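## Task

Pick up the small cardboard box from the desk and set it on the counter that sits behind the shelving, without moving the stacked cartons. Only if those cartons close off every route to the counter may the box go on top of the low shelf instead. The low shelf must be standing upright at the end. The robot must not tip over or finish leaning. The box has to stay put on its own once the robot lets go.

## Robot and tools

ROBOT. A wheeled base that drives forward/back and turns in place (no sideways motion), a vertical column, a tilting head with two cameras, and two six-joint arms (left and right), each ending in a two-finger gripper. Folded, it measures 0.73 m long, 0.62 m wide, 1.88 m tall; its front is 0.40 m ahead of the column.

FRAMES. Base frame: origin on the floor under the column, midway between the drive wheels; x forward, y to the robot's left, z up. left_hand and right_hand are reported in it, as the point where the fingers join (tips reach 8 mm further). The hand's z axis runs along the fingers, its y axis across the opening. Odometry frame = base frame at the scene's start; base_odometry counts wheel rotation only, so slip shows as travel; heading runs -3.142 to 3.142, positive left.

execute_actions. Argument actions: a list holding one action or none (none just reports state and images). An action may contain:
- base: exactly one of translate_m (metres, a relative drive from the current spot, positive forward, -3 to 3) or rotate_rad (radians, a relative turn in place, positive = counter-clockwise seen from above, -3.2 to 3.2).
- joints: a map from joint name to an absolute target. head_tilt_rad -0.61 to 1.308 (0 about level, positive tilts down). Per arm (left_/right_ prefix): joint1_rad -2.879 to 2.879, joint2_rad 0 to 3.141, joint3_rad 0 to 3.019, joint4_rad -1.692 to 1.57, joint5_rad -1.57 to 1.57 (positive swings the hand to the robot's right), joint6_rad -2.094 to 2.094 (hand roll, positive clockwise seen from behind), gripper_m 0 to 0.093 (fingertip gap in metres). Done tolerances: head 0.03, joints 1-6 0.045, 0.14, 0.09, 0.055, 0.03, 0.035, gripper 0.003.
- speeds: optional caps for this action only: translate_m 0.05-0.8 m/s, rotate_rad 0.1-1 rad/s (defaults are the maxima). A drive or turn needing over 8.667 s at its cap is refused; actions end by 15 s.
Joints you leave out keep any earlier target and may still be pushing. Unknown keys or out-of-range numbers make the whole call rejected with no motion. cameras: list of cam_head_left, cam_head_right, cam_left_wrist, cam_right_wrist, nav_camera, or all; omitted/null = all, [] = none. Images follow the order on the pictures line.

wait: seconds 0 to 10; commands nothing, returns state and images. zoom_image: camera name and region [x0, y0, x1, y1] in pixels of that camera's newest full image (origin top-left, at most 504x504). finished_scene: scene = current scene number; ends it permanently after the last command has been held, and reports success. If a result reports a stop, later calls in that same reply are skipped.

ARM GEOMETRY. Left joint1 at -1.57 (right at 1.57) with joints 5 and 6 at 0 puts the arm in a forward vertical plane 0.23 m beside the column. Let a = j2 - 0.35, b = 1.05 + j2 - j3, c = b - j4 (c = 1.57 means fingers straight down). Hand point: ahead = 0.12 + 0.39 sin a + 0.38 cos b + 0.25 cos c; up = 1.46 + 0.39 cos a - 0.38 sin b - 0.25 sin c. E.g. j2, j3, j4 = 0.93, 0.78, 0.14 gives 0.60 ahead, 1.21 up. Real hands usually sit up to ~5 cm lower and nearer the column (~12 cm with heavy or far loads); trust left_hand/right_hand (1-3 cm accuracy). Reach ~1 m from the shoulder; lowest ~0.47 m up at 0.3 m ahead; the floor is out of reach.

LOADS AND GRIPPER. Fingers down, one arm reliably holds 3.2 kg near 0.4 m ahead (0.65-1.2 m up), 2 kg to 0.6 m, 1 kg to 0.8 m (0.9-1.2 m up), 0.3 kg to 0.6 m (0.65-1.6 m up). Up to 0.2 kg works with fingers only 0.35 rad below level. Grip force suits about 2-6 kg. Fingers are 7 cm long; outside width is opening +1 cm at tips, +5 cm at base; hand body 10 x 7 cm; wrist camera sticks out 11 cm on one side. To grasp, command an opening smaller than the object: off_target is normal; an opening staying 0.002 m or more above target means something is held.

RESULT LINES. base_status/joint_status: done, off_target (resting short, maybe still pushing), contact_stop (base only; a wheel stalled), time_out, not_followed, limit_stop_at_motor_heat. joint command not followed plus a cause: line means a self-collision check blocked that arm; back the joints moved in that action off by at least 0.05 rad, or move the other arm away if named. on_its_own lists uncommanded behaviour; held at is the target, not the position. turned_by_wheels vs turned_by_imu differing by over ~4% and at least 0.05 rad means a hit or slip and a wrong odometry heading. base_tilt in degrees (forward, right positive; ~1 degree fixed bias). wheel_motors_off = 1 while the driver has the wheels off. motor_effort: wheel effort in %, bracket = peak, positive pushes forward. Joint torques are raw and offset. MOTOR HOT warns at 85 °C; at 100 °C an OVER-TEMPERATURE FAULT drops that arm.

CAUTIONS. A blocked arm keeps pressing and heats up; ease it by resending its reported joint positions (a loaded arm sags ~1 cm per kg each time). Small changes (<0.03 rad, <0.08 for joints 2-3) may not move anything; for gentle contact step about 0.05 rad per call from the previous target. After contact_stop, reverse 0.05 m before turning. A table edge 0.30-1.20 m high can ride over the base and hit the column; back off 0.05 m, also if forward tilt drops 0.5 degrees. Pushing hard ~3 s cuts the wheels for 2 s. Never let the arms collide or press together. Avoid dropping or flinging items, knocking the cartons or tipping the low shelf, and finishing with the robot tilted. Loose objects may get nudged occasionally.

CAMERAS. Head cameras 1.47-1.58 m up look forward, about head_tilt_rad downward; true straight ahead may be off-centre by up to 0.3 rad. Wrist cameras sit 0.10 m behind the fingertip point, look along the fingers tilted 0.62 rad toward the hand's +x; picture right is the hand's -y, up mostly -x; closed fingertips appear at image centre. With fingers down and arm forward, content above centre lies beyond or below the tips. nav_camera is 0.23 m up at the base front, roughly level. Calibration values (K, D, T_world_to_cam) map the base frame to each camera.

Each tool is called after "Call:" in YAML: its name, and indented under it one key for each argument.

## Session

I'll start by looking at the current state and camera images.

Call:
execute_actions:
  actions: []

Scene clock: 0.00 s.
Joint torques (N m, as the arm reports them, + toward a larger angle): no reading
base_odometry: x=+0.000 y=+0.000 heading=+0.000 (m, m, rad; odometry frame)
turned_by_wheels: +0.000 (rad since the last result)
turned_by_imu: +0.000 (rad since the last result)
base_tilt: forward=+1.0 right=-0.5 (deg)
base_status: not commanded
joint_positions: head_tilt_rad=+0.868 left_joint1_rad=-1.578 left_joint2_rad=+0.884 left_joint3_rad=+0.409 left_joint4_rad=-0.901 left_joint5_rad=+0.022 left_joint6_rad=+0.103 left_gripper_m=+0.094 right_joint1_rad=+1.568 right_joint2_rad=+0.900 right_joint3_rad=+0.386 right_joint4_rad=-0.927 right_joint5_rad=+0.023 right_joint6_rad=+0.011 right_gripper_m=+0.095
joint_status: not commanded
wheel_motors_off: 0
motor_effort: left_wheel=-1 right_wheel=+3 (%)
left_hand: x=+0.1543 y=+0.2193 z=+1.2436 quat_wxyz=(+0.413, -0.045, -0.909, +0.033) (m; base frame)
right_hand: x=+0.1348 y=-0.2300 z=+1.2523 quat_wxyz=(+0.443, -0.001, -0.897, +0.014) (m; base frame)
pictures: cam_head_left, cam_head_right, cam_left_wrist, cam_right_wrist, nav_camera
Images, in order (width x height): cam_head_left 504x504, cam_head_right 504x504, cam_left_wrist 504x504, cam_right_wrist 504x504, nav_camera 504x504.

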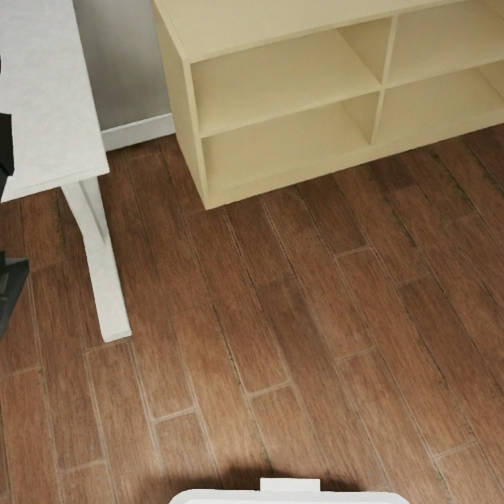

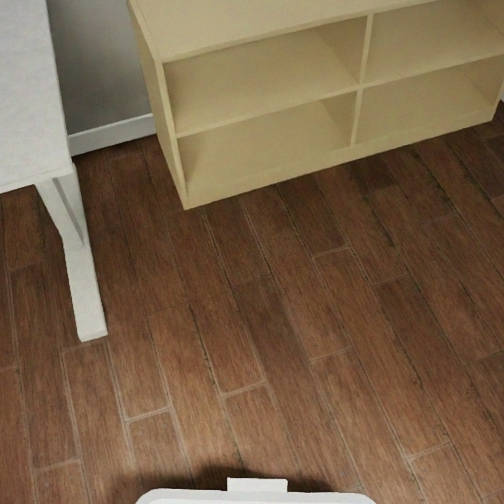

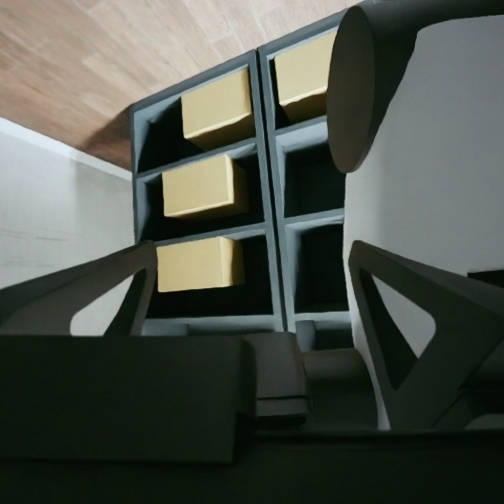

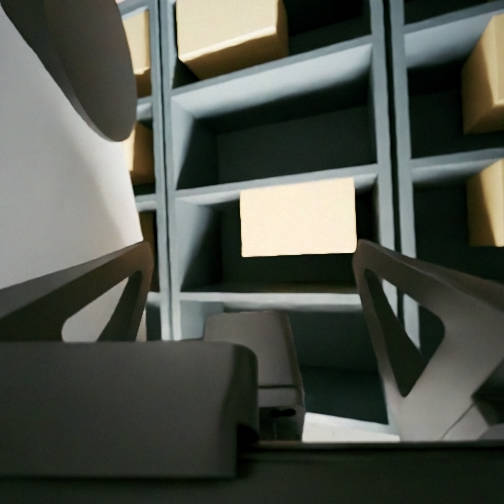

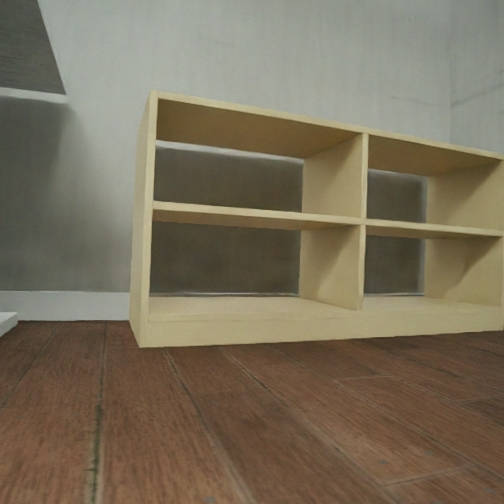

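Call:
execute_actions:
  actions:
    - {"base": {"rotate_rad": 0.7}, "joints": {"head_tilt_rad": 0.55}}
  cameras: ["cam_head_left", "cam_head_right", "nav_camera"]

Scene clock: 2.50 s.
Joint torques (N m, as the arm reports them, + toward a larger angle): left_arm=[-1.76 -7.82 -0.5  -1.15  0.06  0.03] | right_arm=[-1.34 -6.84 -1.98 -1.67  0.04  0.04]
base_odometry: x=+0.000 y=+0.000 heading=+0.699 (m, m, rad; odometry frame)
turned_by_wheels: +0.699 (rad since the last result)
turned_by_imu: +0.699 (rad since the last result)
base_tilt: forward=+1.0 right=-0.5 (deg)
base_status: done
joint_positions: head_tilt_rad=+0.568 left_joint1_rad=-1.578 left_joint2_rad=+0.884 left_joint3_rad=+0.409 left_joint4_rad=-0.901 left_joint5_rad=+0.022 left_joint6_rad=+0.103 left_gripper_m=+0.094 right_joint1_rad=+1.568 right_joint2_rad=+0.900 right_joint3_rad=+0.386 right_joint4_rad=-0.927 right_joint5_rad=+0.023 right_joint6_rad=+0.011 right_gripper_m=+0.095
joint_status: all done
wheel_motors_off: 0
motor_effort: left_wheel=-6(38) right_wheel=+6(54) (%)
left_hand: x=+0.1543 y=+0.2193 z=+1.2436 quat_wxyz=(+0.413, -0.045, -0.909, +0.033) (m; base frame)
right_hand: x=+0.1350 y=-0.2300 z=+1.2523 quat_wxyz=(+0.442, -0.001, -0.897, +0.014) (m; base frame)
pictures: cam_head_left, cam_head_right, nav_camera
camera_calibration (this result's frames):
cam_head_left: T_world_to_cam=[[0.0512333, -0.998231, -0.0301738, 0.0720336], [-0.614775, -0.00771357, -0.788665, 1.24275], [0.787037, 0.058956, -0.614083, 0.842324], [0, 0, 0, 1]] pos_world=[0.0973797, 0.0318321, 1.49954]
cam_head_right: T_world_to_cam=[[0.035449, -0.999046, -0.0254954, -0.00539212], [-0.61594, -0.00175111, -0.787791, 1.24508], [0.786995, 0.0436301, -0.615415, 0.83805], [0, 0, 0, 1]] pos_world=[0.107545, -0.0397709, 1.49647]
Images, in order (width x height): cam_head_left 504x504, cam_head_right 504x504, nav_camera 504x504.

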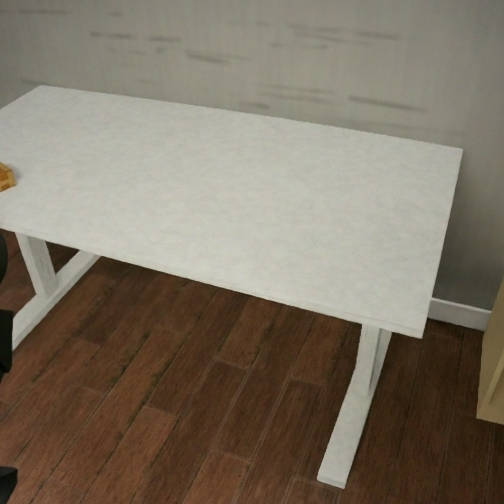

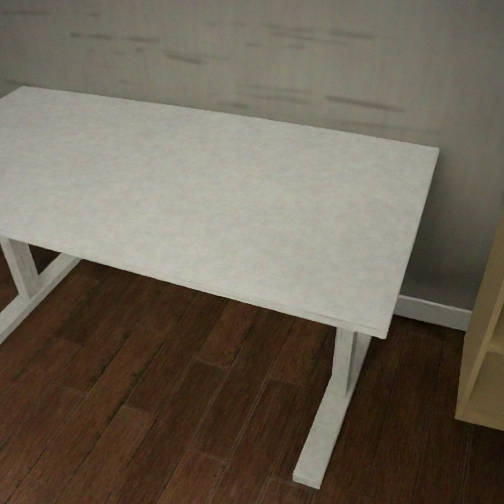

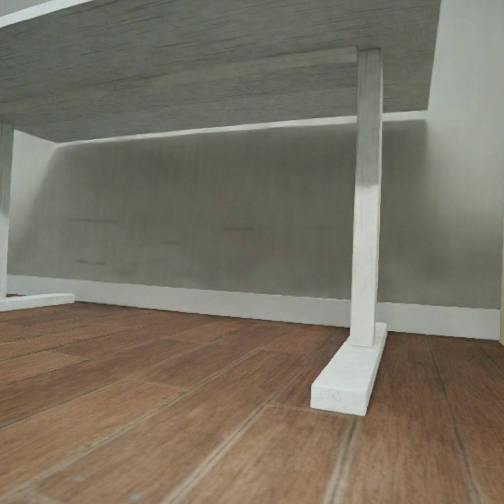

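Call:
execute_actions:
  actions:
    - {"base": {"rotate_rad": 0.6}}
  cameras: ["cam_head_left", "cam_head_right", "nav_camera"]

Scene clock: 4.73 s.
Joint torques (N m, as the arm reports them, + toward a larger angle): left_arm=[-1.58 -7.83 -0.48 -1.15  0.06  0.03] | right_arm=[-1.21 -7.18 -2.02 -1.79  0.04  0.08]
base_odometry: x=+0.000 y=+0.000 heading=+1.298 (m, m, rad; odometry frame)
turned_by_wheels: +0.599 (rad since the last result)
turned_by_imu: +0.602 (rad since the last result)
base_tilt: forward=+1.0 right=-0.6 (deg)
base_status: done
joint_positions: head_tilt_rad=+0.568 left_joint1_rad=-1.578 left_joint2_rad=+0.884 left_joint3_rad=+0.409 left_joint4_rad=-0.901 left_joint5_rad=+0.022 left_joint6_rad=+0.103 left_gripper_m=+0.094 right_joint1_rad=+1.568 right_joint2_rad=+0.900 right_joint3_rad=+0.386 right_joint4_rad=-0.927 right_joint5_rad=+0.023 right_joint6_rad=+0.011 right_gripper_m=+0.095
joint_status: not commanded
wheel_motors_off: 0
motor_effort: left_wheel=-6(29) right_wheel=+6(29) (%)
left_hand: x=+0.1543 y=+0.2193 z=+1.2436 quat_wxyz=(+0.413, -0.045, -0.909, +0.033) (m; base frame)
right_hand: x=+0.1350 y=-0.2300 z=+1.2523 quat_wxyz=(+0.442, -0.001, -0.897, +0.014) (m; base frame)
pictures: cam_head_left, cam_head_right, nav_camera
camera_calibration (this result's frames):
cam_head_left: T_world_to_cam=[[0.0512341, -0.998231, -0.0301725, 0.0720315], [-0.614754, -0.00771357, -0.788681, 1.24277], [0.787053, 0.058956, -0.614062, 0.842292], [0, 0, 0, 1]] pos_world=[0.0973808, 0.0318321, 1.49954]
cam_head_right: T_world_to_cam=[[0.0354497, -0.999046, -0.0254945, -0.00539359], [-0.615919, -0.00175111, -0.787807, 1.2451], [0.787011, 0.0436301, -0.615394, 0.838017], [0, 0, 0, 1]] pos_world=[0.107546, -0.0397709, 1.49648]
Images, in order (width x height): cam_head_left 504x504, cam_head_right 504x504, nav_camera 504x504.

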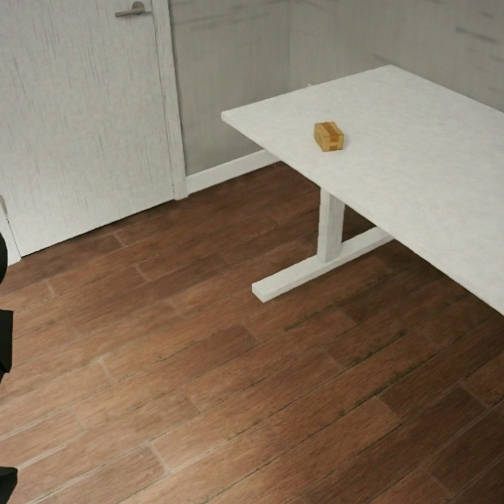

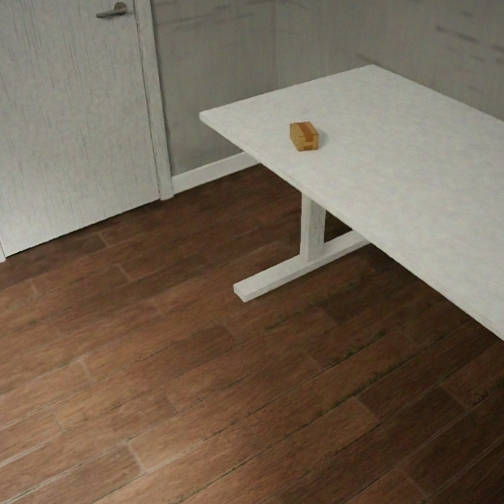

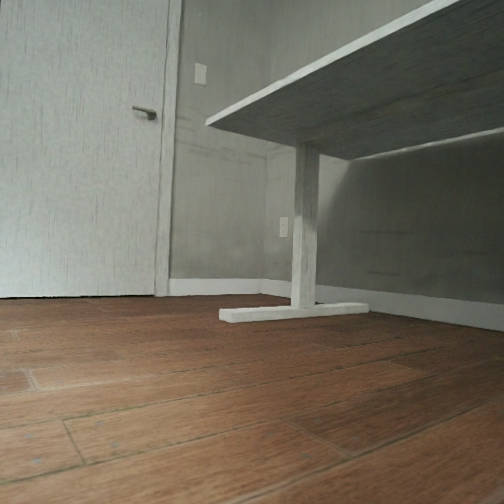

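Call:
zoom_image:
  camera: "cam_head_left"
  region: [280, 90, 380, 190]

Region (280, 90, 380, 190) of cam_head_left's 504x504 image, scaled by 5.040, with more detail than that image has.

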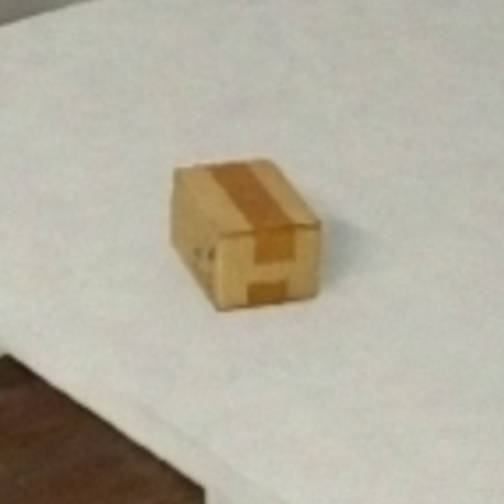

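Call:
execute_actions:
  actions:
    - {"base": {"rotate_rad": 0.084}, "joints": {"right_joint1_rad": 1.57, "right_joint2_rad": 1.74, "right_joint3_rad": 1.44, "right_joint4_rad": -0.22, "right_joint5_rad": 0.0, "right_joint6_rad": 0.0, "right_gripper_m": 0.093, "head_tilt_rad": 0.8}}
  cameras: []

Call:
execute_actions:
  actions:
    - {"base": {"translate_m": 0.95}}
  cameras: ["cam_head_left", "cam_head_right", "cam_right_wrist"]

Scene clock: 9.97 s.
Joint torques (N m, as the arm reports them, + toward a larger angle): left_arm=[-1.63 -7.42 -0.38 -1.12  0.07  0.02] | right_arm=[ -0.96 -19.94   2.14  -0.11  -0.07   0.  ]
base_odometry: x=+0.000 y=+0.000 heading=+1.381 (m, m, rad; odometry frame)
turned_by_wheels: +0.083 (rad since the last result)
turned_by_imu: +0.083 (rad since the last result)
base_tilt: forward=+0.9 right=-0.5 (deg)
base_status: done
joint_positions: head_tilt_rad=+0.802 left_joint1_rad=-1.578 left_joint2_rad=+0.884 left_joint3_rad=+0.409 left_joint4_rad=-0.901 left_joint5_rad=+0.022 left_joint6_rad=+0.103 left_gripper_m=+0.094 right_joint1_rad=+1.568 right_joint2_rad=+1.733 right_joint3_rad=+1.440 right_joint4_rad=-0.225 right_joint5_rad=+0.003 right_joint6_rad=+0.004 right_gripper_m=+0.093
joint_status: all done
wheel_motors_off: 0
motor_effort: left_wheel=-7(29) right_wheel=+7(30) (%)
left_hand: x=+0.1543 y=+0.2193 z=+1.2436 quat_wxyz=(+0.413, -0.045, -0.909, +0.033) (m; base frame)
right_hand: x=+0.5910 y=-0.2281 z=+0.9090 quat_wxyz=(-0.003, -0.003, -1.000, +0.003) (m; base frame)
pictures: none
No camera images: the call's "cameras" was empty. Leave "cameras" out to get every camera's image.

Scene clock: 13.03 s.
Joint torques (N m, as the arm reports them, + toward a larger angle): left_arm=[-1.62 -7.82 -0.67 -1.24  0.07  0.02] | right_arm=[ -1.   -19.95   2.19  -0.12  -0.05  -0.01]
base_odometry: x=+0.179 y=+0.933 heading=+1.381 (m, m, rad; odometry frame)
turned_by_wheels: +0.000 (rad since the last result)
turned_by_imu: +0.003 (rad since the last result)
base_tilt: forward=+1.0 right=-0.5 (deg)
base_status: done
joint_positions: head_tilt_rad=+0.803 left_joint1_rad=-1.578 left_joint2_rad=+0.884 left_joint3_rad=+0.412 left_joint4_rad=-0.901 left_joint5_rad=+0.022 left_joint6_rad=+0.103 left_gripper_m=+0.094 right_joint1_rad=+1.568 right_joint2_rad=+1.733 right_joint3_rad=+1.439 right_joint4_rad=-0.225 right_joint5_rad=+0.003 right_joint6_rad=+0.004 right_gripper_m=+0.093
joint_status: not commanded
wheel_motors_off: 0
motor_effort: left_wheel=+0(67) right_wheel=+0(63) (%)
left_hand: x=+0.1560 y=+0.2193 z=+1.2431 quat_wxyz=(+0.411, -0.045, -0.910, +0.033) (m; base frame)
right_hand: x=+0.5903 y=-0.2281 z=+0.9089 quat_wxyz=(-0.003, -0.003, -1.000, +0.003) (m; base frame)
pictures: cam_head_left, cam_head_right, cam_right_wrist
camera_calibration (this result's frames):
cam_head_left: T_world_to_cam=[[0.0428114, -0.998231, -0.0412612, 0.0895293], [-0.78133, -0.00771357, -0.62407, 0.9976], [0.622648, 0.058956, -0.780278, 1.10648], [0, 0, 0, 1]] pos_world=[0.0866717, 0.0318321, 1.48963]
cam_head_right: T_world_to_cam=[[0.028548, -0.999046, -0.0330403, 0.00657215], [-0.78226, -0.00175111, -0.62295, 0.999541], [0.622298, 0.0436301, -0.781563, 1.10215], [0, 0, 0, 1]] pos_world=[0.0958449, -0.0397709, 1.48428]
cam_right_wrist: T_world_to_cam=[[-0.0147306, -0.999801, 0.0134158, -0.233685], [-0.810866, 0.0197953, 0.584897, -0.0487789], [-0.585046, -0.00226256, -0.810997, 1.20343], [0, 0, 0, 1]] pos_world=[0.661064, -0.22995, 1.00764]
Images, in order (width x height): cam_head_left 504x504, cam_head_right 504x504, cam_right_wrist 504x504.

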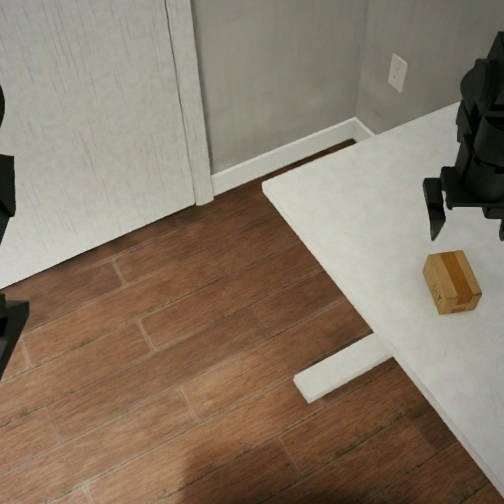

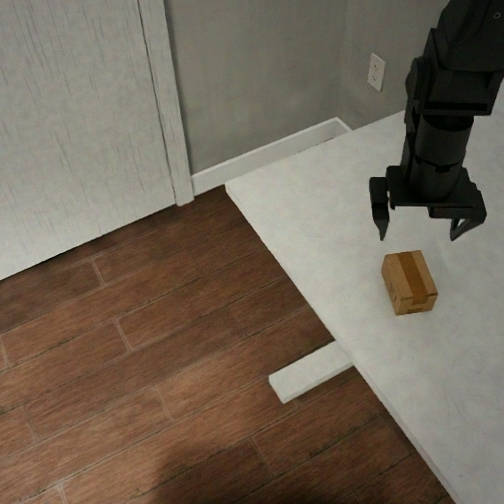

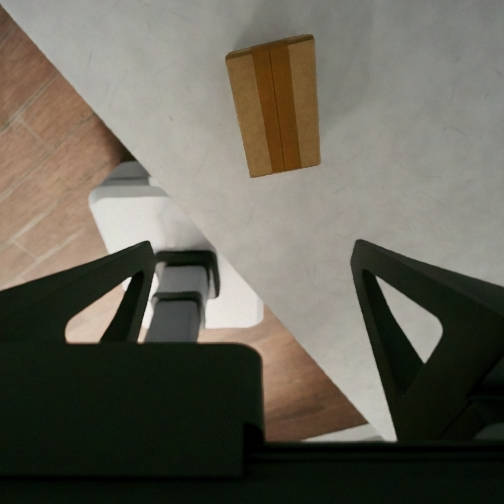

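Call:
execute_actions:
  actions:
    - {"base": {"rotate_rad": -0.04}, "joints": {"right_joint2_rad": 2.02, "right_joint3_rad": 1.823, "right_joint4_rad": -0.32, "right_joint6_rad": -0.22}}
  cameras: ["cam_head_right", "cam_right_wrist"]

Scene clock: 15.43 s.
Joint torques (N m, as the arm reports them, + toward a larger angle): left_arm=[-1.54 -7.84 -0.7  -1.12  0.06  0.02] | right_arm=[ -1.04 -23.15   3.66  -0.56  -0.06  -0.04]
base_odometry: x=+0.179 y=+0.933 heading=+1.344 (m, m, rad; odometry frame)
turned_by_wheels: -0.038 (rad since the last result)
turned_by_imu: -0.038 (rad since the last result)
base_tilt: forward=+1.0 right=-0.5 (deg)
base_status: done
joint_positions: head_tilt_rad=+0.803 left_joint1_rad=-1.578 left_joint2_rad=+0.884 left_joint3_rad=+0.412 left_joint4_rad=-0.901 left_joint5_rad=+0.022 left_joint6_rad=+0.103 left_gripper_m=+0.094 right_joint1_rad=+1.567 right_joint2_rad=+2.033 right_joint3_rad=+1.813 right_joint4_rad=-0.315 right_joint5_rad=+0.002 right_joint6_rad=-0.212 right_gripper_m=+0.093
joint_status: all done
wheel_motors_off: 0
motor_effort: left_wheel=+2(42) right_wheel=-1(45) (%)
left_hand: x=+0.1560 y=+0.2193 z=+1.2431 quat_wxyz=(+0.411, -0.045, -0.910, +0.033) (m; base frame)
right_hand: x=+0.6177 y=-0.2289 z=+0.8014 quat_wxyz=(+0.006, +0.105, -0.994, +0.002) (m; base frame)
pictures: cam_head_right, cam_right_wrist
camera_calibration (this result's frames):
cam_head_right: T_world_to_cam=[[0.028548, -0.999046, -0.0330403, 0.00657215], [-0.78226, -0.00175111, -0.62295, 0.999541], [0.622298, 0.0436301, -0.781564, 1.10215], [0, 0, 0, 1]] pos_world=[0.0958449, -0.0397709, 1.48428]
cam_right_wrist: T_world_to_cam=[[0.199974, -0.979738, 0.0110885, -0.358835], [-0.786223, -0.153702, 0.598522, -0.0295523], [-0.58469, -0.128407, -0.80103, 1.09517], [0, 0, 0, 1]] pos_world=[0.688857, -0.215479, 0.898928]
Images, in order (width x height): cam_head_right 504x504, cam_right_wrist 504x504.

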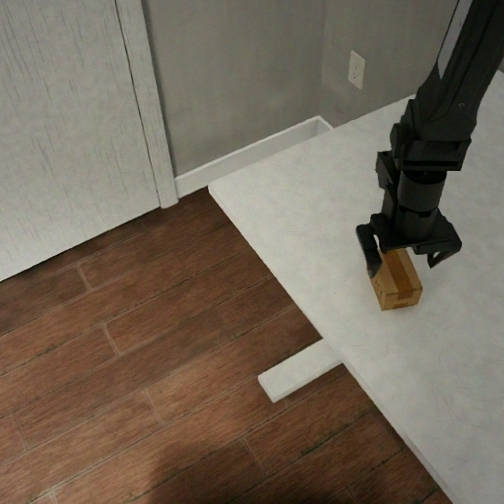

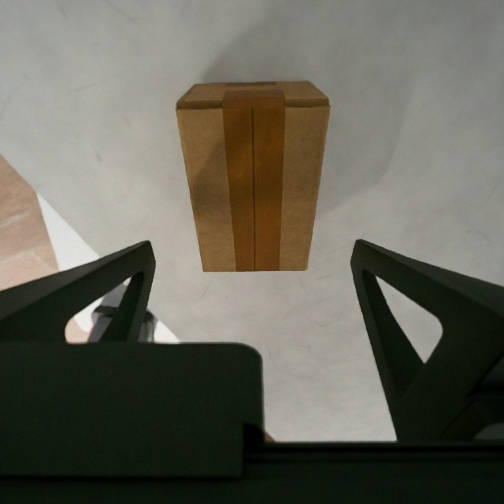

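Call:
execute_actions:
  actions:
    - {"joints": {"right_joint2_rad": 2.165, "right_joint3_rad": 2.025, "right_joint4_rad": -0.375}}
  cameras: ["cam_head_right", "cam_right_wrist"]

Scene clock: 17.07 s.
Joint torques (N m, as the arm reports them, + toward a larger angle): left_arm=[-1.8  -7.82 -0.61 -1.08  0.06  0.01] | right_arm=[ -0.65 -20.88   5.02  -0.35  -0.05  -0.04]
base_odometry: x=+0.179 y=+0.933 heading=+1.344 (m, m, rad; odometry frame)
turned_by_wheels: +0.000 (rad since the last result)
turned_by_imu: +0.000 (rad since the last result)
base_tilt: forward=+1.0 right=-0.6 (deg)
base_status: not commanded
joint_positions: head_tilt_rad=+0.803 left_joint1_rad=-1.578 left_joint2_rad=+0.884 left_joint3_rad=+0.412 left_joint4_rad=-0.901 left_joint5_rad=+0.022 left_joint6_rad=+0.103 left_gripper_m=+0.094 right_joint1_rad=+1.567 right_joint2_rad=+2.145 right_joint3_rad=+2.009 right_joint4_rad=-0.370 right_joint5_rad=+0.002 right_joint6_rad=-0.212 right_gripper_m=+0.093
joint_status: all done
wheel_motors_off: 0
motor_effort: left_wheel=+3(3) right_wheel=-2(2) (%)
left_hand: x=+0.1560 y=+0.2193 z=+1.2431 quat_wxyz=(+0.411, -0.045, -0.910, +0.033) (m; base frame)
right_hand: x=+0.6476 y=-0.2291 z=+0.7699 quat_wxyz=(-0.009, +0.105, -0.994, +0.003) (m; base frame)
pictures: cam_head_right, cam_right_wrist
camera_calibration (this result's frames):
cam_head_right: T_world_to_cam=[[0.028548, -0.999046, -0.0330403, 0.00657215], [-0.78226, -0.00175111, -0.62295, 0.999541], [0.622298, 0.0436301, -0.781563, 1.10215], [0, 0, 0, 1]] pos_world=[0.0958449, -0.0397709, 1.48428]
cam_right_wrist: T_world_to_cam=[[0.199661, -0.979719, 0.0169359, -0.36892], [-0.803228, -0.153745, 0.575488, 0.0415101], [-0.561212, -0.128506, -0.817635, 1.085], [0, 0, 0, 1]] pos_world=[0.715917, -0.215627, 0.869493]
Images, in order (width x height): cam_head_right 504x504, cam_right_wrist 504x504.

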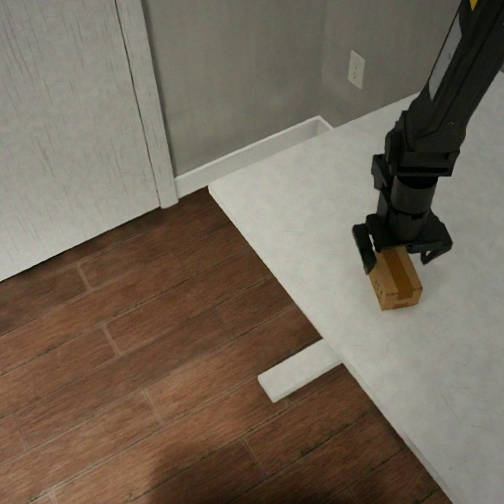

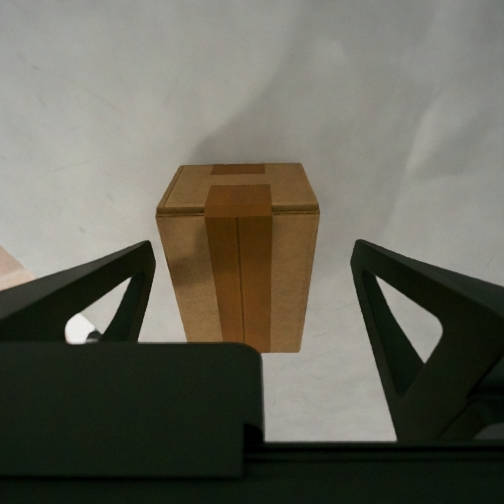

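Call:
execute_actions:
  actions: []
  cameras: ["cam_right_wrist"]

Scene clock: 17.40 s.
Joint torques (N m, as the arm reports them, + toward a larger angle): left_arm=[-1.71 -7.75 -0.68 -1.14  0.07  0.02] | right_arm=[ -0.64 -20.68   4.98  -0.42  -0.05  -0.05]
base_odometry: x=+0.179 y=+0.933 heading=+1.344 (m, m, rad; odometry frame)
turned_by_wheels: +0.000 (rad since the last result)
turned_by_imu: +0.000 (rad since the last result)
base_tilt: forward=+1.1 right=-0.5 (deg)
base_status: not commanded
joint_positions: head_tilt_rad=+0.803 left_joint1_rad=-1.578 left_joint2_rad=+0.884 left_joint3_rad=+0.412 left_joint4_rad=-0.901 left_joint5_rad=+0.022 left_joint6_rad=+0.103 left_gripper_m=+0.094 right_joint1_rad=+1.567 right_joint2_rad=+2.145 right_joint3_rad=+2.009 right_joint4_rad=-0.370 right_joint5_rad=+0.002 right_joint6_rad=-0.212 right_gripper_m=+0.093
joint_status: all done
wheel_motors_off: 0
motor_effort: left_wheel=+3(3) right_wheel=-2(2) (%)
left_hand: x=+0.1560 y=+0.2193 z=+1.2431 quat_wxyz=(+0.411, -0.045, -0.910, +0.033) (m; base frame)
right_hand: x=+0.6476 y=-0.2291 z=+0.7699 quat_wxyz=(-0.009, +0.105, -0.994, +0.003) (m; base frame)
pictures: cam_right_wrist
camera_calibration (this result's frames):
cam_right_wrist: T_world_to_cam=[[0.199661, -0.979719, 0.0169359, -0.36892], [-0.803228, -0.153745, 0.575488, 0.0415101], [-0.561212, -0.128506, -0.817635, 1.085], [0, 0, 0, 1]] pos_world=[0.715917, -0.215627, 0.869493]
Images, in order (width x height): cam_right_wrist 504x504.

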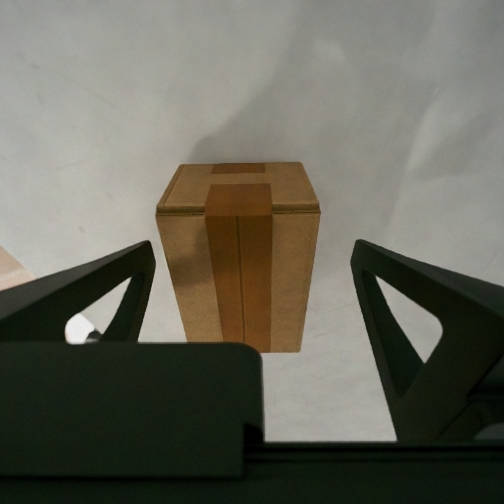

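Call:
execute_actions:
  actions:
    - {"joints": {"right_joint2_rad": 2.205, "right_joint4_rad": -0.35}}
  cameras: ["cam_head_right", "cam_right_wrist"]

Scene clock: 18.37 s.
Joint torques (N m, as the arm reports them, + toward a larger angle): left_arm=[-1.69 -7.95 -0.57 -1.14  0.07  0.03] | right_arm=[ -0.74 -20.25   4.11  -0.09  -0.02  -0.03]
base_odometry: x=+0.179 y=+0.933 heading=+1.344 (m, m, rad; odometry frame)
turned_by_wheels: +0.000 (rad since the last result)
turned_by_imu: +0.000 (rad since the last result)
base_tilt: forward=+1.0 right=-0.5 (deg)
base_status: not commanded
joint_positions: head_tilt_rad=+0.803 left_joint1_rad=-1.578 left_joint2_rad=+0.884 left_joint3_rad=+0.412 left_joint4_rad=-0.901 left_joint5_rad=+0.022 left_joint6_rad=+0.103 left_gripper_m=+0.094 right_joint1_rad=+1.567 right_joint2_rad=+2.185 right_joint3_rad=+2.015 right_joint4_rad=-0.356 right_joint5_rad=+0.002 right_joint6_rad=-0.212 right_gripper_m=+0.093
joint_status: all done
wheel_motors_off: 0
motor_effort: left_wheel=+3(4) right_wheel=-2(2) (%)
left_hand: x=+0.1560 y=+0.2193 z=+1.2431 quat_wxyz=(+0.411, -0.045, -0.910, +0.033) (m; base frame)
right_hand: x=+0.6261 y=-0.2291 z=+0.7498 quat_wxyz=(+0.002, +0.105, -0.994, +0.002) (m; base frame)
pictures: cam_head_right, cam_right_wrist
camera_calibration (this result's frames):
cam_head_right: T_world_to_cam=[[0.028548, -0.999046, -0.0330403, 0.00657215], [-0.78226, -0.00175111, -0.62295, 0.999541], [0.622298, 0.0436301, -0.781564, 1.10215], [0, 0, 0, 1]] pos_world=[0.0958449, -0.0397709, 1.48428]
cam_right_wrist: T_world_to_cam=[[0.199905, -0.979733, 0.0127051, -0.361292], [-0.790989, -0.153714, 0.592207, 0.0156072], [-0.578251, -0.128435, -0.805686, 1.0582], [0, 0, 0, 1]] pos_world=[0.696477, -0.215661, 0.847928]
Images, in order (width x height): cam_head_right 504x504, cam_right_wrist 504x504.

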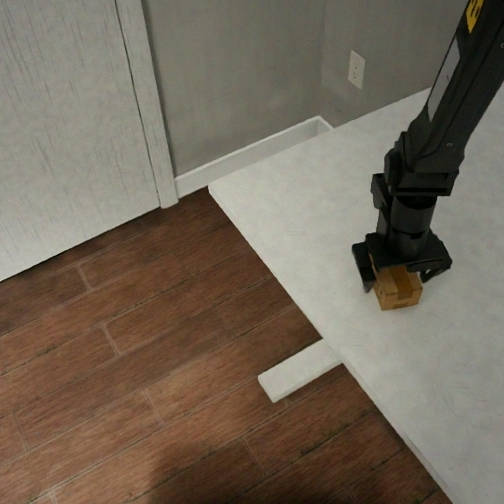

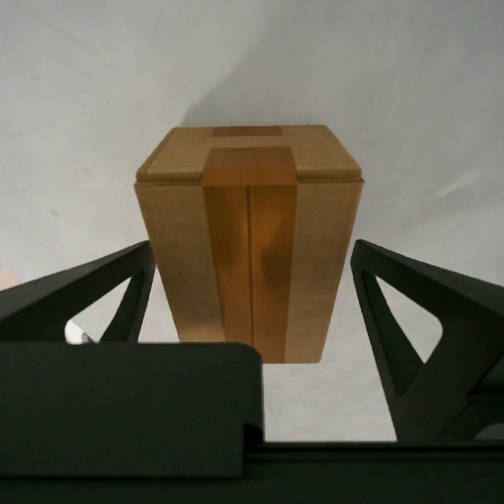

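The hand straddles the box well. Closing the gripper.

Call:
execute_actions:
  actions:
    - {"joints": {"right_gripper_m": 0.04}}
  cameras: ["cam_right_wrist"]

Scene clock: 19.10 s.
Joint torques (N m, as the arm reports them, + toward a larger angle): left_arm=[-1.71 -7.14 -0.84 -1.14  0.06  0.02] | right_arm=[ -0.35 -19.62   4.11  -0.15  -0.05  -0.01]
base_odometry: x=+0.179 y=+0.933 heading=+1.344 (m, m, rad; odometry frame)
turned_by_wheels: +0.000 (rad since the last result)
turned_by_imu: +0.000 (rad since the last result)
base_tilt: forward=+1.0 right=-0.5 (deg)
base_status: not commanded
joint_positions: head_tilt_rad=+0.803 left_joint1_rad=-1.578 left_joint2_rad=+0.884 left_joint3_rad=+0.412 left_joint4_rad=-0.901 left_joint5_rad=+0.022 left_joint6_rad=+0.103 left_gripper_m=+0.094 right_joint1_rad=+1.567 right_joint2_rad=+2.185 right_joint3_rad=+2.015 right_joint4_rad=-0.356 right_joint5_rad=+0.001 right_joint6_rad=-0.213 right_gripper_m=+0.060
joint_status: right_gripper_m off_target (ended at +0.060, target +0.040)
wheel_motors_off: 0
motor_effort: left_wheel=+4(3) right_wheel=-3(2) (%)
left_hand: x=+0.1560 y=+0.2193 z=+1.2431 quat_wxyz=(+0.411, -0.045, -0.910, +0.033) (m; base frame)
right_hand: x=+0.6261 y=-0.2290 z=+0.7498 quat_wxyz=(+0.002, +0.105, -0.994, +0.002) (m; base frame)
pictures: cam_right_wrist
camera_calibration (this result's frames):
cam_right_wrist: T_world_to_cam=[[0.200277, -0.979662, 0.0123301, -0.361164], [-0.79093, -0.154241, 0.592149, 0.0155031], [-0.578203, -0.128346, -0.805734, 1.05824], [0, 0, 0, 1]] pos_world=[0.696472, -0.215606, 0.847933]
Images, in order (width x height): cam_right_wrist 504x504.

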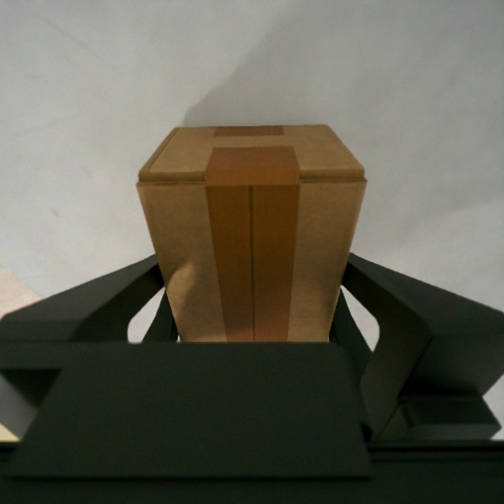

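Call:
execute_actions:
  actions:
    - {"joints": {"right_joint2_rad": 1.85, "right_joint3_rad": 1.75, "right_joint4_rad": -0.42, "head_tilt_rad": 0.3}}
  cameras: []

Call:
execute_actions:
  actions:
    - {"base": {"translate_m": -0.35}, "joints": {"right_joint2_rad": 1.17, "right_joint3_rad": 0.50, "right_joint4_rad": 0.146, "right_joint6_rad": 0.0}}
  cameras: ["cam_right_wrist"]

Scene clock: 21.17 s.
Joint torques (N m, as the arm reports them, + toward a larger angle): left_arm=[-1.75 -7.76 -0.7  -1.11  0.07  0.02] | right_arm=[ -0.99 -21.97   4.44  -0.27  -0.03  -0.04]
base_odometry: x=+0.179 y=+0.933 heading=+1.344 (m, m, rad; odometry frame)
turned_by_wheels: +0.000 (rad since the last result)
turned_by_imu: +0.000 (rad since the last result)
base_tilt: forward=+1.0 right=-0.5 (deg)
base_status: not commanded
joint_positions: head_tilt_rad=+0.319 left_joint1_rad=-1.578 left_joint2_rad=+0.884 left_joint3_rad=+0.412 left_joint4_rad=-0.901 left_joint5_rad=+0.022 left_joint6_rad=+0.103 left_gripper_m=+0.094 right_joint1_rad=+1.567 right_joint2_rad=+1.831 right_joint3_rad=+1.746 right_joint4_rad=-0.420 right_joint5_rad=+0.001 right_joint6_rad=-0.213 right_gripper_m=+0.060
joint_status: all done
wheel_motors_off: 0
motor_effort: left_wheel=+4(4) right_wheel=-3(3) (%)
left_hand: x=+0.1560 y=+0.2193 z=+1.2431 quat_wxyz=(+0.411, -0.045, -0.910, +0.033) (m; base frame)
right_hand: x=+0.6739 y=-0.2287 z=+0.8977 quat_wxyz=(-0.009, +0.105, -0.994, +0.003) (m; base frame)
pictures: none
No camera images: the call's "cameras" was empty. Leave "cameras" out to get every camera's image.

Scene clock: 23.33 s.
Joint torques (N m, as the arm reports them, + toward a larger angle): left_arm=[-1.72 -7.26 -0.45 -1.12  0.07  0.03] | right_arm=[ -0.64 -12.53  -1.57  -0.07  -0.02   0.09]
base_odometry: x=+0.100 y=+0.592 heading=+1.342 (m, m, rad; odometry frame)
turned_by_wheels: -0.002 (rad since the last result)
turned_by_imu: -0.003 (rad since the last result)
base_tilt: forward=+0.9 right=-0.5 (deg)
base_status: done
joint_positions: head_tilt_rad=+0.319 left_joint1_rad=-1.578 left_joint2_rad=+0.883 left_joint3_rad=+0.407 left_joint4_rad=-0.901 left_joint5_rad=+0.022 left_joint6_rad=+0.103 left_gripper_m=+0.094 right_joint1_rad=+1.567 right_joint2_rad=+1.184 right_joint3_rad=+0.499 right_joint4_rad=+0.137 right_joint5_rad=+0.001 right_joint6_rad=-0.007 right_gripper_m=+0.060
joint_status: all done
wheel_motors_off: 0
motor_effort: left_wheel=-2(64) right_wheel=+1(74) (%)
left_hand: x=+0.1537 y=+0.2193 z=+1.2439 quat_wxyz=(+0.413, -0.045, -0.909, +0.033) (m; base frame)
right_hand: x=+0.3424 y=-0.2274 z=+1.0907 quat_wxyz=(+0.012, +0.002, -1.000, +0.002) (m; base frame)
pictures: cam_right_wrist
camera_calibration (this result's frames):
cam_right_wrist: T_world_to_cam=[[-0.00413602, -0.999906, 0.0130588, -0.242331], [-0.793234, 0.0112322, 0.608814, -0.39023], [-0.608903, -0.0078406, -0.793206, 1.19334], [0, 0, 0, 1]] pos_world=[0.416083, -0.228569, 1.18731]
Images, in order (width x height): cam_right_wrist 504x504.

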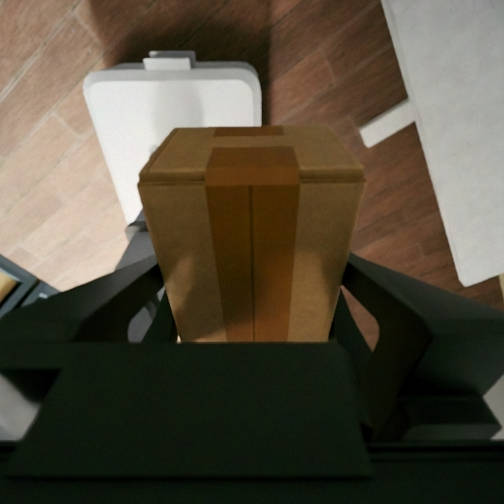

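Call:
execute_actions:
  actions:
    - {"base": {"rotate_rad": 1.4}}
  cameras: ["cam_head_left", "nav_camera"]

Scene clock: 26.57 s.
Joint torques (N m, as the arm reports them, + toward a larger angle): left_arm=[-1.69 -7.68 -0.21 -1.17  0.07  0.02] | right_arm=[ -1.15 -12.31  -1.97  -0.12  -0.02   0.1 ]
base_odometry: x=+0.100 y=+0.592 heading=+2.741 (m, m, rad; odometry frame)
turned_by_wheels: +1.399 (rad since the last result)
turned_by_imu: +1.402 (rad since the last result)
base_tilt: forward=+1.0 right=-0.5 (deg)
base_status: done
joint_positions: head_tilt_rad=+0.319 left_joint1_rad=-1.578 left_joint2_rad=+0.883 left_joint3_rad=+0.407 left_joint4_rad=-0.901 left_joint5_rad=+0.022 left_joint6_rad=+0.103 left_gripper_m=+0.094 right_joint1_rad=+1.567 right_joint2_rad=+1.184 right_joint3_rad=+0.504 right_joint4_rad=+0.138 right_joint5_rad=+0.001 right_joint6_rad=-0.007 right_gripper_m=+0.060
joint_status: not commanded
wheel_motors_off: 0
motor_effort: left_wheel=-6(45) right_wheel=+6(62) (%)
left_hand: x=+0.1537 y=+0.2193 z=+1.2439 quat_wxyz=(+0.413, -0.045, -0.909, +0.033) (m; base frame)
right_hand: x=+0.3456 y=-0.2274 z=+1.0904 quat_wxyz=(+0.009, +0.002, -1.000, +0.002) (m; base frame)
pictures: cam_head_left, nav_camera
camera_calibration (this result's frames):
cam_head_left: T_world_to_cam=[[0.0570884, -0.998231, -0.0166199, 0.0508678], [-0.401498, -0.00771357, -0.915827, 1.42791], [0.914079, 0.058956, -0.401228, 0.508176], [0, 0, 0, 1]] pos_world=[0.105888, 0.0318321, 1.51246]
Images, in order (width x height): cam_head_left 504x504, nav_camera 504x504.

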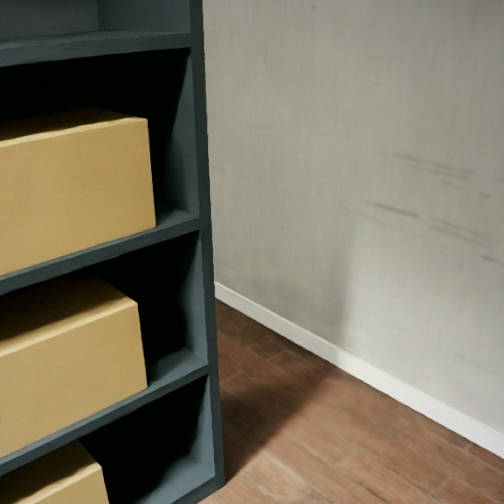

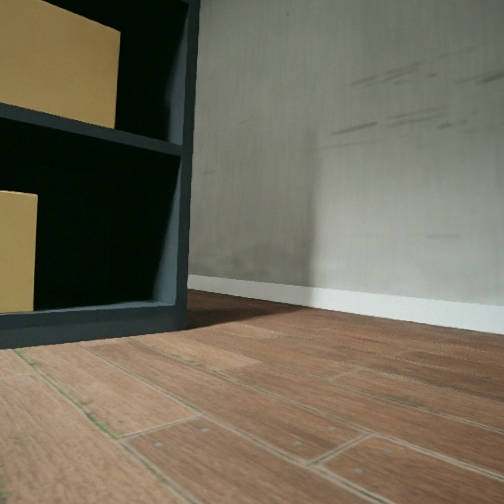

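Call:
execute_actions:
  actions:
    - {"base": {"rotate_rad": -0.543}, "joints": {"head_tilt_rad": 0.6}}
  cameras: []

Call:
execute_actions:
  actions:
    - {"base": {"translate_m": 1.18}}
  cameras: ["cam_head_left", "nav_camera"]

Scene clock: 30.63 s.
Joint torques (N m, as the arm reports them, + toward a larger angle): left_arm=[-1.63 -8.04 -0.27 -1.12  0.06  0.02] | right_arm=[ -0.87 -12.21  -1.99   0.01  -0.03   0.1 ]
base_odometry: x=+0.100 y=+0.592 heading=+2.199 (m, m, rad; odometry frame)
turned_by_wheels: -0.542 (rad since the last result)
turned_by_imu: -0.546 (rad since the last result)
base_tilt: forward=+1.0 right=-0.5 (deg)
base_status: done
joint_positions: head_tilt_rad=+0.603 left_joint1_rad=-1.578 left_joint2_rad=+0.883 left_joint3_rad=+0.407 left_joint4_rad=-0.901 left_joint5_rad=+0.022 left_joint6_rad=+0.103 left_gripper_m=+0.094 right_joint1_rad=+1.567 right_joint2_rad=+1.184 right_joint3_rad=+0.504 right_joint4_rad=+0.138 right_joint5_rad=+0.001 right_joint6_rad=-0.007 right_gripper_m=+0.060
joint_status: all done
wheel_motors_off: 0
motor_effort: left_wheel=+1(24) right_wheel=-3(31) (%)
left_hand: x=+0.1537 y=+0.2193 z=+1.2439 quat_wxyz=(+0.413, -0.045, -0.909, +0.033) (m; base frame)
right_hand: x=+0.3456 y=-0.2274 z=+1.0904 quat_wxyz=(+0.009, +0.002, -1.000, +0.002) (m; base frame)
pictures: none
No camera images: the call's "cameras" was empty. Leave "cameras" out to get every camera's image.

Scene clock: 33.90 s.
Joint torques (N m, as the arm reports them, + toward a larger angle): left_arm=[-1.58 -7.25 -0.76 -1.04  0.07  0.02] | right_arm=[ -0.66 -12.54  -2.2   -0.1    0.     0.09]
base_odometry: x=-0.594 y=+1.547 heading=+2.201 (m, m, rad; odometry frame)
turned_by_wheels: +0.002 (rad since the last result)
turned_by_imu: +0.005 (rad since the last result)
base_tilt: forward=+1.0 right=-0.5 (deg)
base_status: done
joint_positions: head_tilt_rad=+0.604 left_joint1_rad=-1.578 left_joint2_rad=+0.883 left_joint3_rad=+0.410 left_joint4_rad=-0.901 left_joint5_rad=+0.022 left_joint6_rad=+0.103 left_gripper_m=+0.094 right_joint1_rad=+1.567 right_joint2_rad=+1.184 right_joint3_rad=+0.505 right_joint4_rad=+0.140 right_joint5_rad=+0.001 right_joint6_rad=-0.007 right_gripper_m=+0.060
joint_status: not commanded
wheel_motors_off: 0
motor_effort: left_wheel=+0(79) right_wheel=-1(52) (%)
left_hand: x=+0.1554 y=+0.2193 z=+1.2434 quat_wxyz=(+0.411, -0.045, -0.910, +0.033) (m; base frame)
right_hand: x=+0.3469 y=-0.2274 z=+1.0903 quat_wxyz=(+0.008, +0.002, -1.000, +0.002) (m; base frame)
pictures: cam_head_left, nav_camera
camera_calibration (this result's frames):
cam_head_left: T_world_to_cam=[[0.0501091, -0.998231, -0.0320059, 0.0749113], [-0.64288, -0.00771357, -0.765928, 1.20914], [0.764326, 0.058956, -0.642129, 0.886652], [0, 0, 0, 1]] pos_world=[0.0958864, 0.0318321, 1.49786]
Images, in order (width x height): cam_head_left 504x504, nav_camera 504x504.

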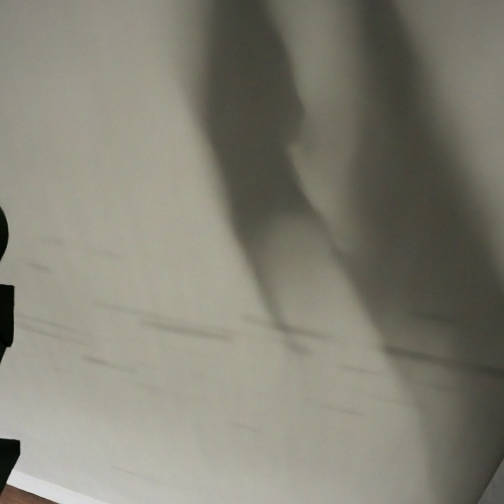

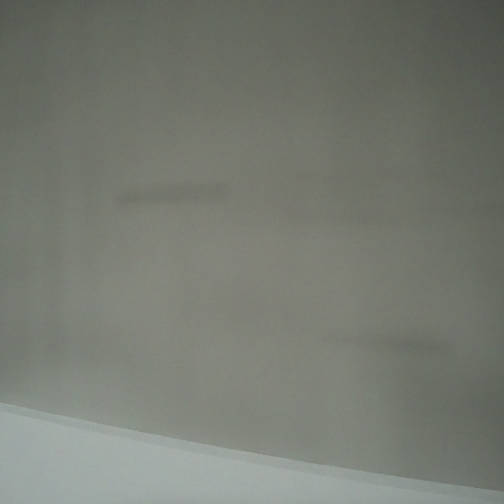

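Call:
execute_actions:
  actions:
    - {"base": {"rotate_rad": 1.08}, "joints": {"right_joint2_rad": 1.0, "right_joint3_rad": 0.25, "right_joint4_rad": 0.23, "head_tilt_rad": 0.5}}
  cameras: ["cam_head_left", "cam_head_right", "nav_camera"]

Scene clock: 37.13 s.
Joint torques (N m, as the arm reports them, + toward a larger angle): left_arm=[-1.67 -7.7  -0.56 -1.16  0.07  0.03] | right_arm=[-0.75 -7.37 -2.61 -0.06  0.    0.09]
base_odometry: x=-0.594 y=+1.547 heading=-3.004 (m, m, rad; odometry frame)
turned_by_wheels: +1.079 (rad since the last result)
turned_by_imu: +1.081 (rad since the last result)
base_tilt: forward=+1.0 right=-0.5 (deg)
base_status: done
joint_positions: head_tilt_rad=+0.518 left_joint1_rad=-1.578 left_joint2_rad=+0.883 left_joint3_rad=+0.410 left_joint4_rad=-0.901 left_joint5_rad=+0.022 left_joint6_rad=+0.103 left_gripper_m=+0.094 right_joint1_rad=+1.567 right_joint2_rad=+0.995 right_joint3_rad=+0.254 right_joint4_rad=+0.225 right_joint5_rad=+0.001 right_joint6_rad=-0.007 right_gripper_m=+0.060
joint_status: all done
wheel_motors_off: 0
motor_effort: left_wheel=-6(64) right_wheel=+6(42) (%)
left_hand: x=+0.1554 y=+0.2193 z=+1.2434 quat_wxyz=(+0.411, -0.045, -0.910, +0.033) (m; base frame)
right_hand: x=+0.2759 y=-0.2271 z=+1.1440 quat_wxyz=(-0.004, +0.002, -1.000, +0.002) (m; base frame)
pictures: cam_head_left, cam_head_right, nav_camera
camera_calibration (this result's frames):
cam_head_left: T_world_to_cam=[[0.0526687, -0.998231, -0.027592, 0.0679859], [-0.574847, -0.00771357, -0.818225, 1.28627], [0.816564, 0.058956, -0.574236, 0.779484], [0, 0, 0, 1]] pos_world=[0.0993307, 0.0318321, 1.50194]
cam_head_right: T_world_to_cam=[[0.0366716, -0.999046, -0.0237033, -0.00821305], [-0.576053, -0.00175111, -0.81741, 1.2887], [0.816589, 0.0436301, -0.575568, 0.775206], [0, 0, 0, 1]] pos_world=[0.109636, -0.0397709, 1.49939]
Images, in order (width x height): cam_head_left 504x504, cam_head_right 504x504, nav_camera 504x504.

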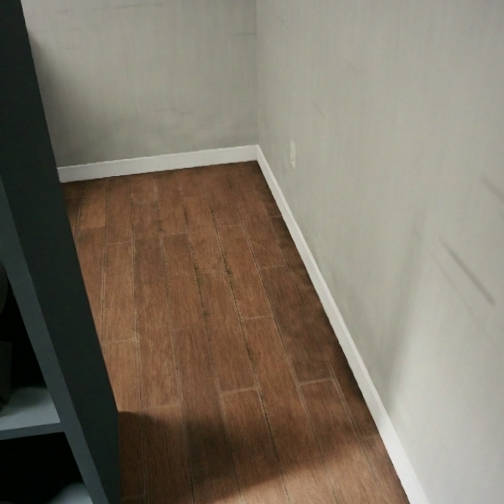

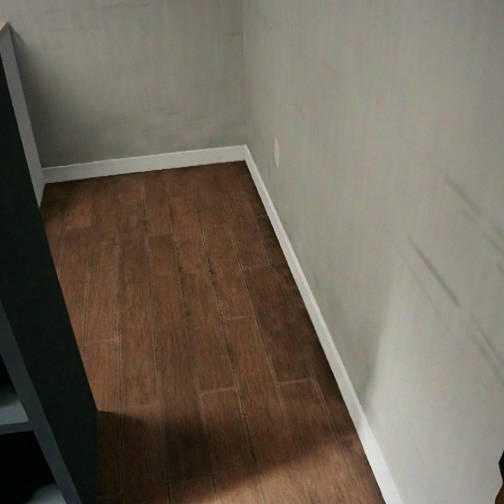

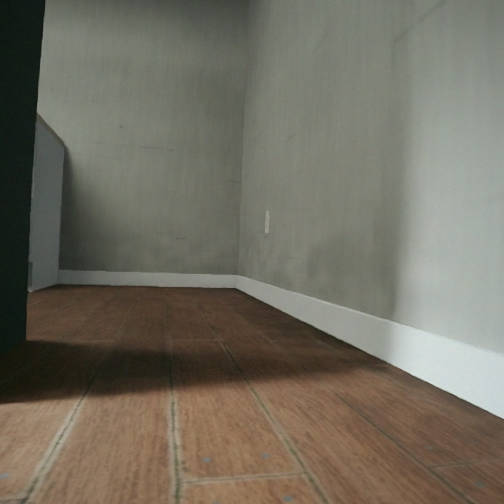

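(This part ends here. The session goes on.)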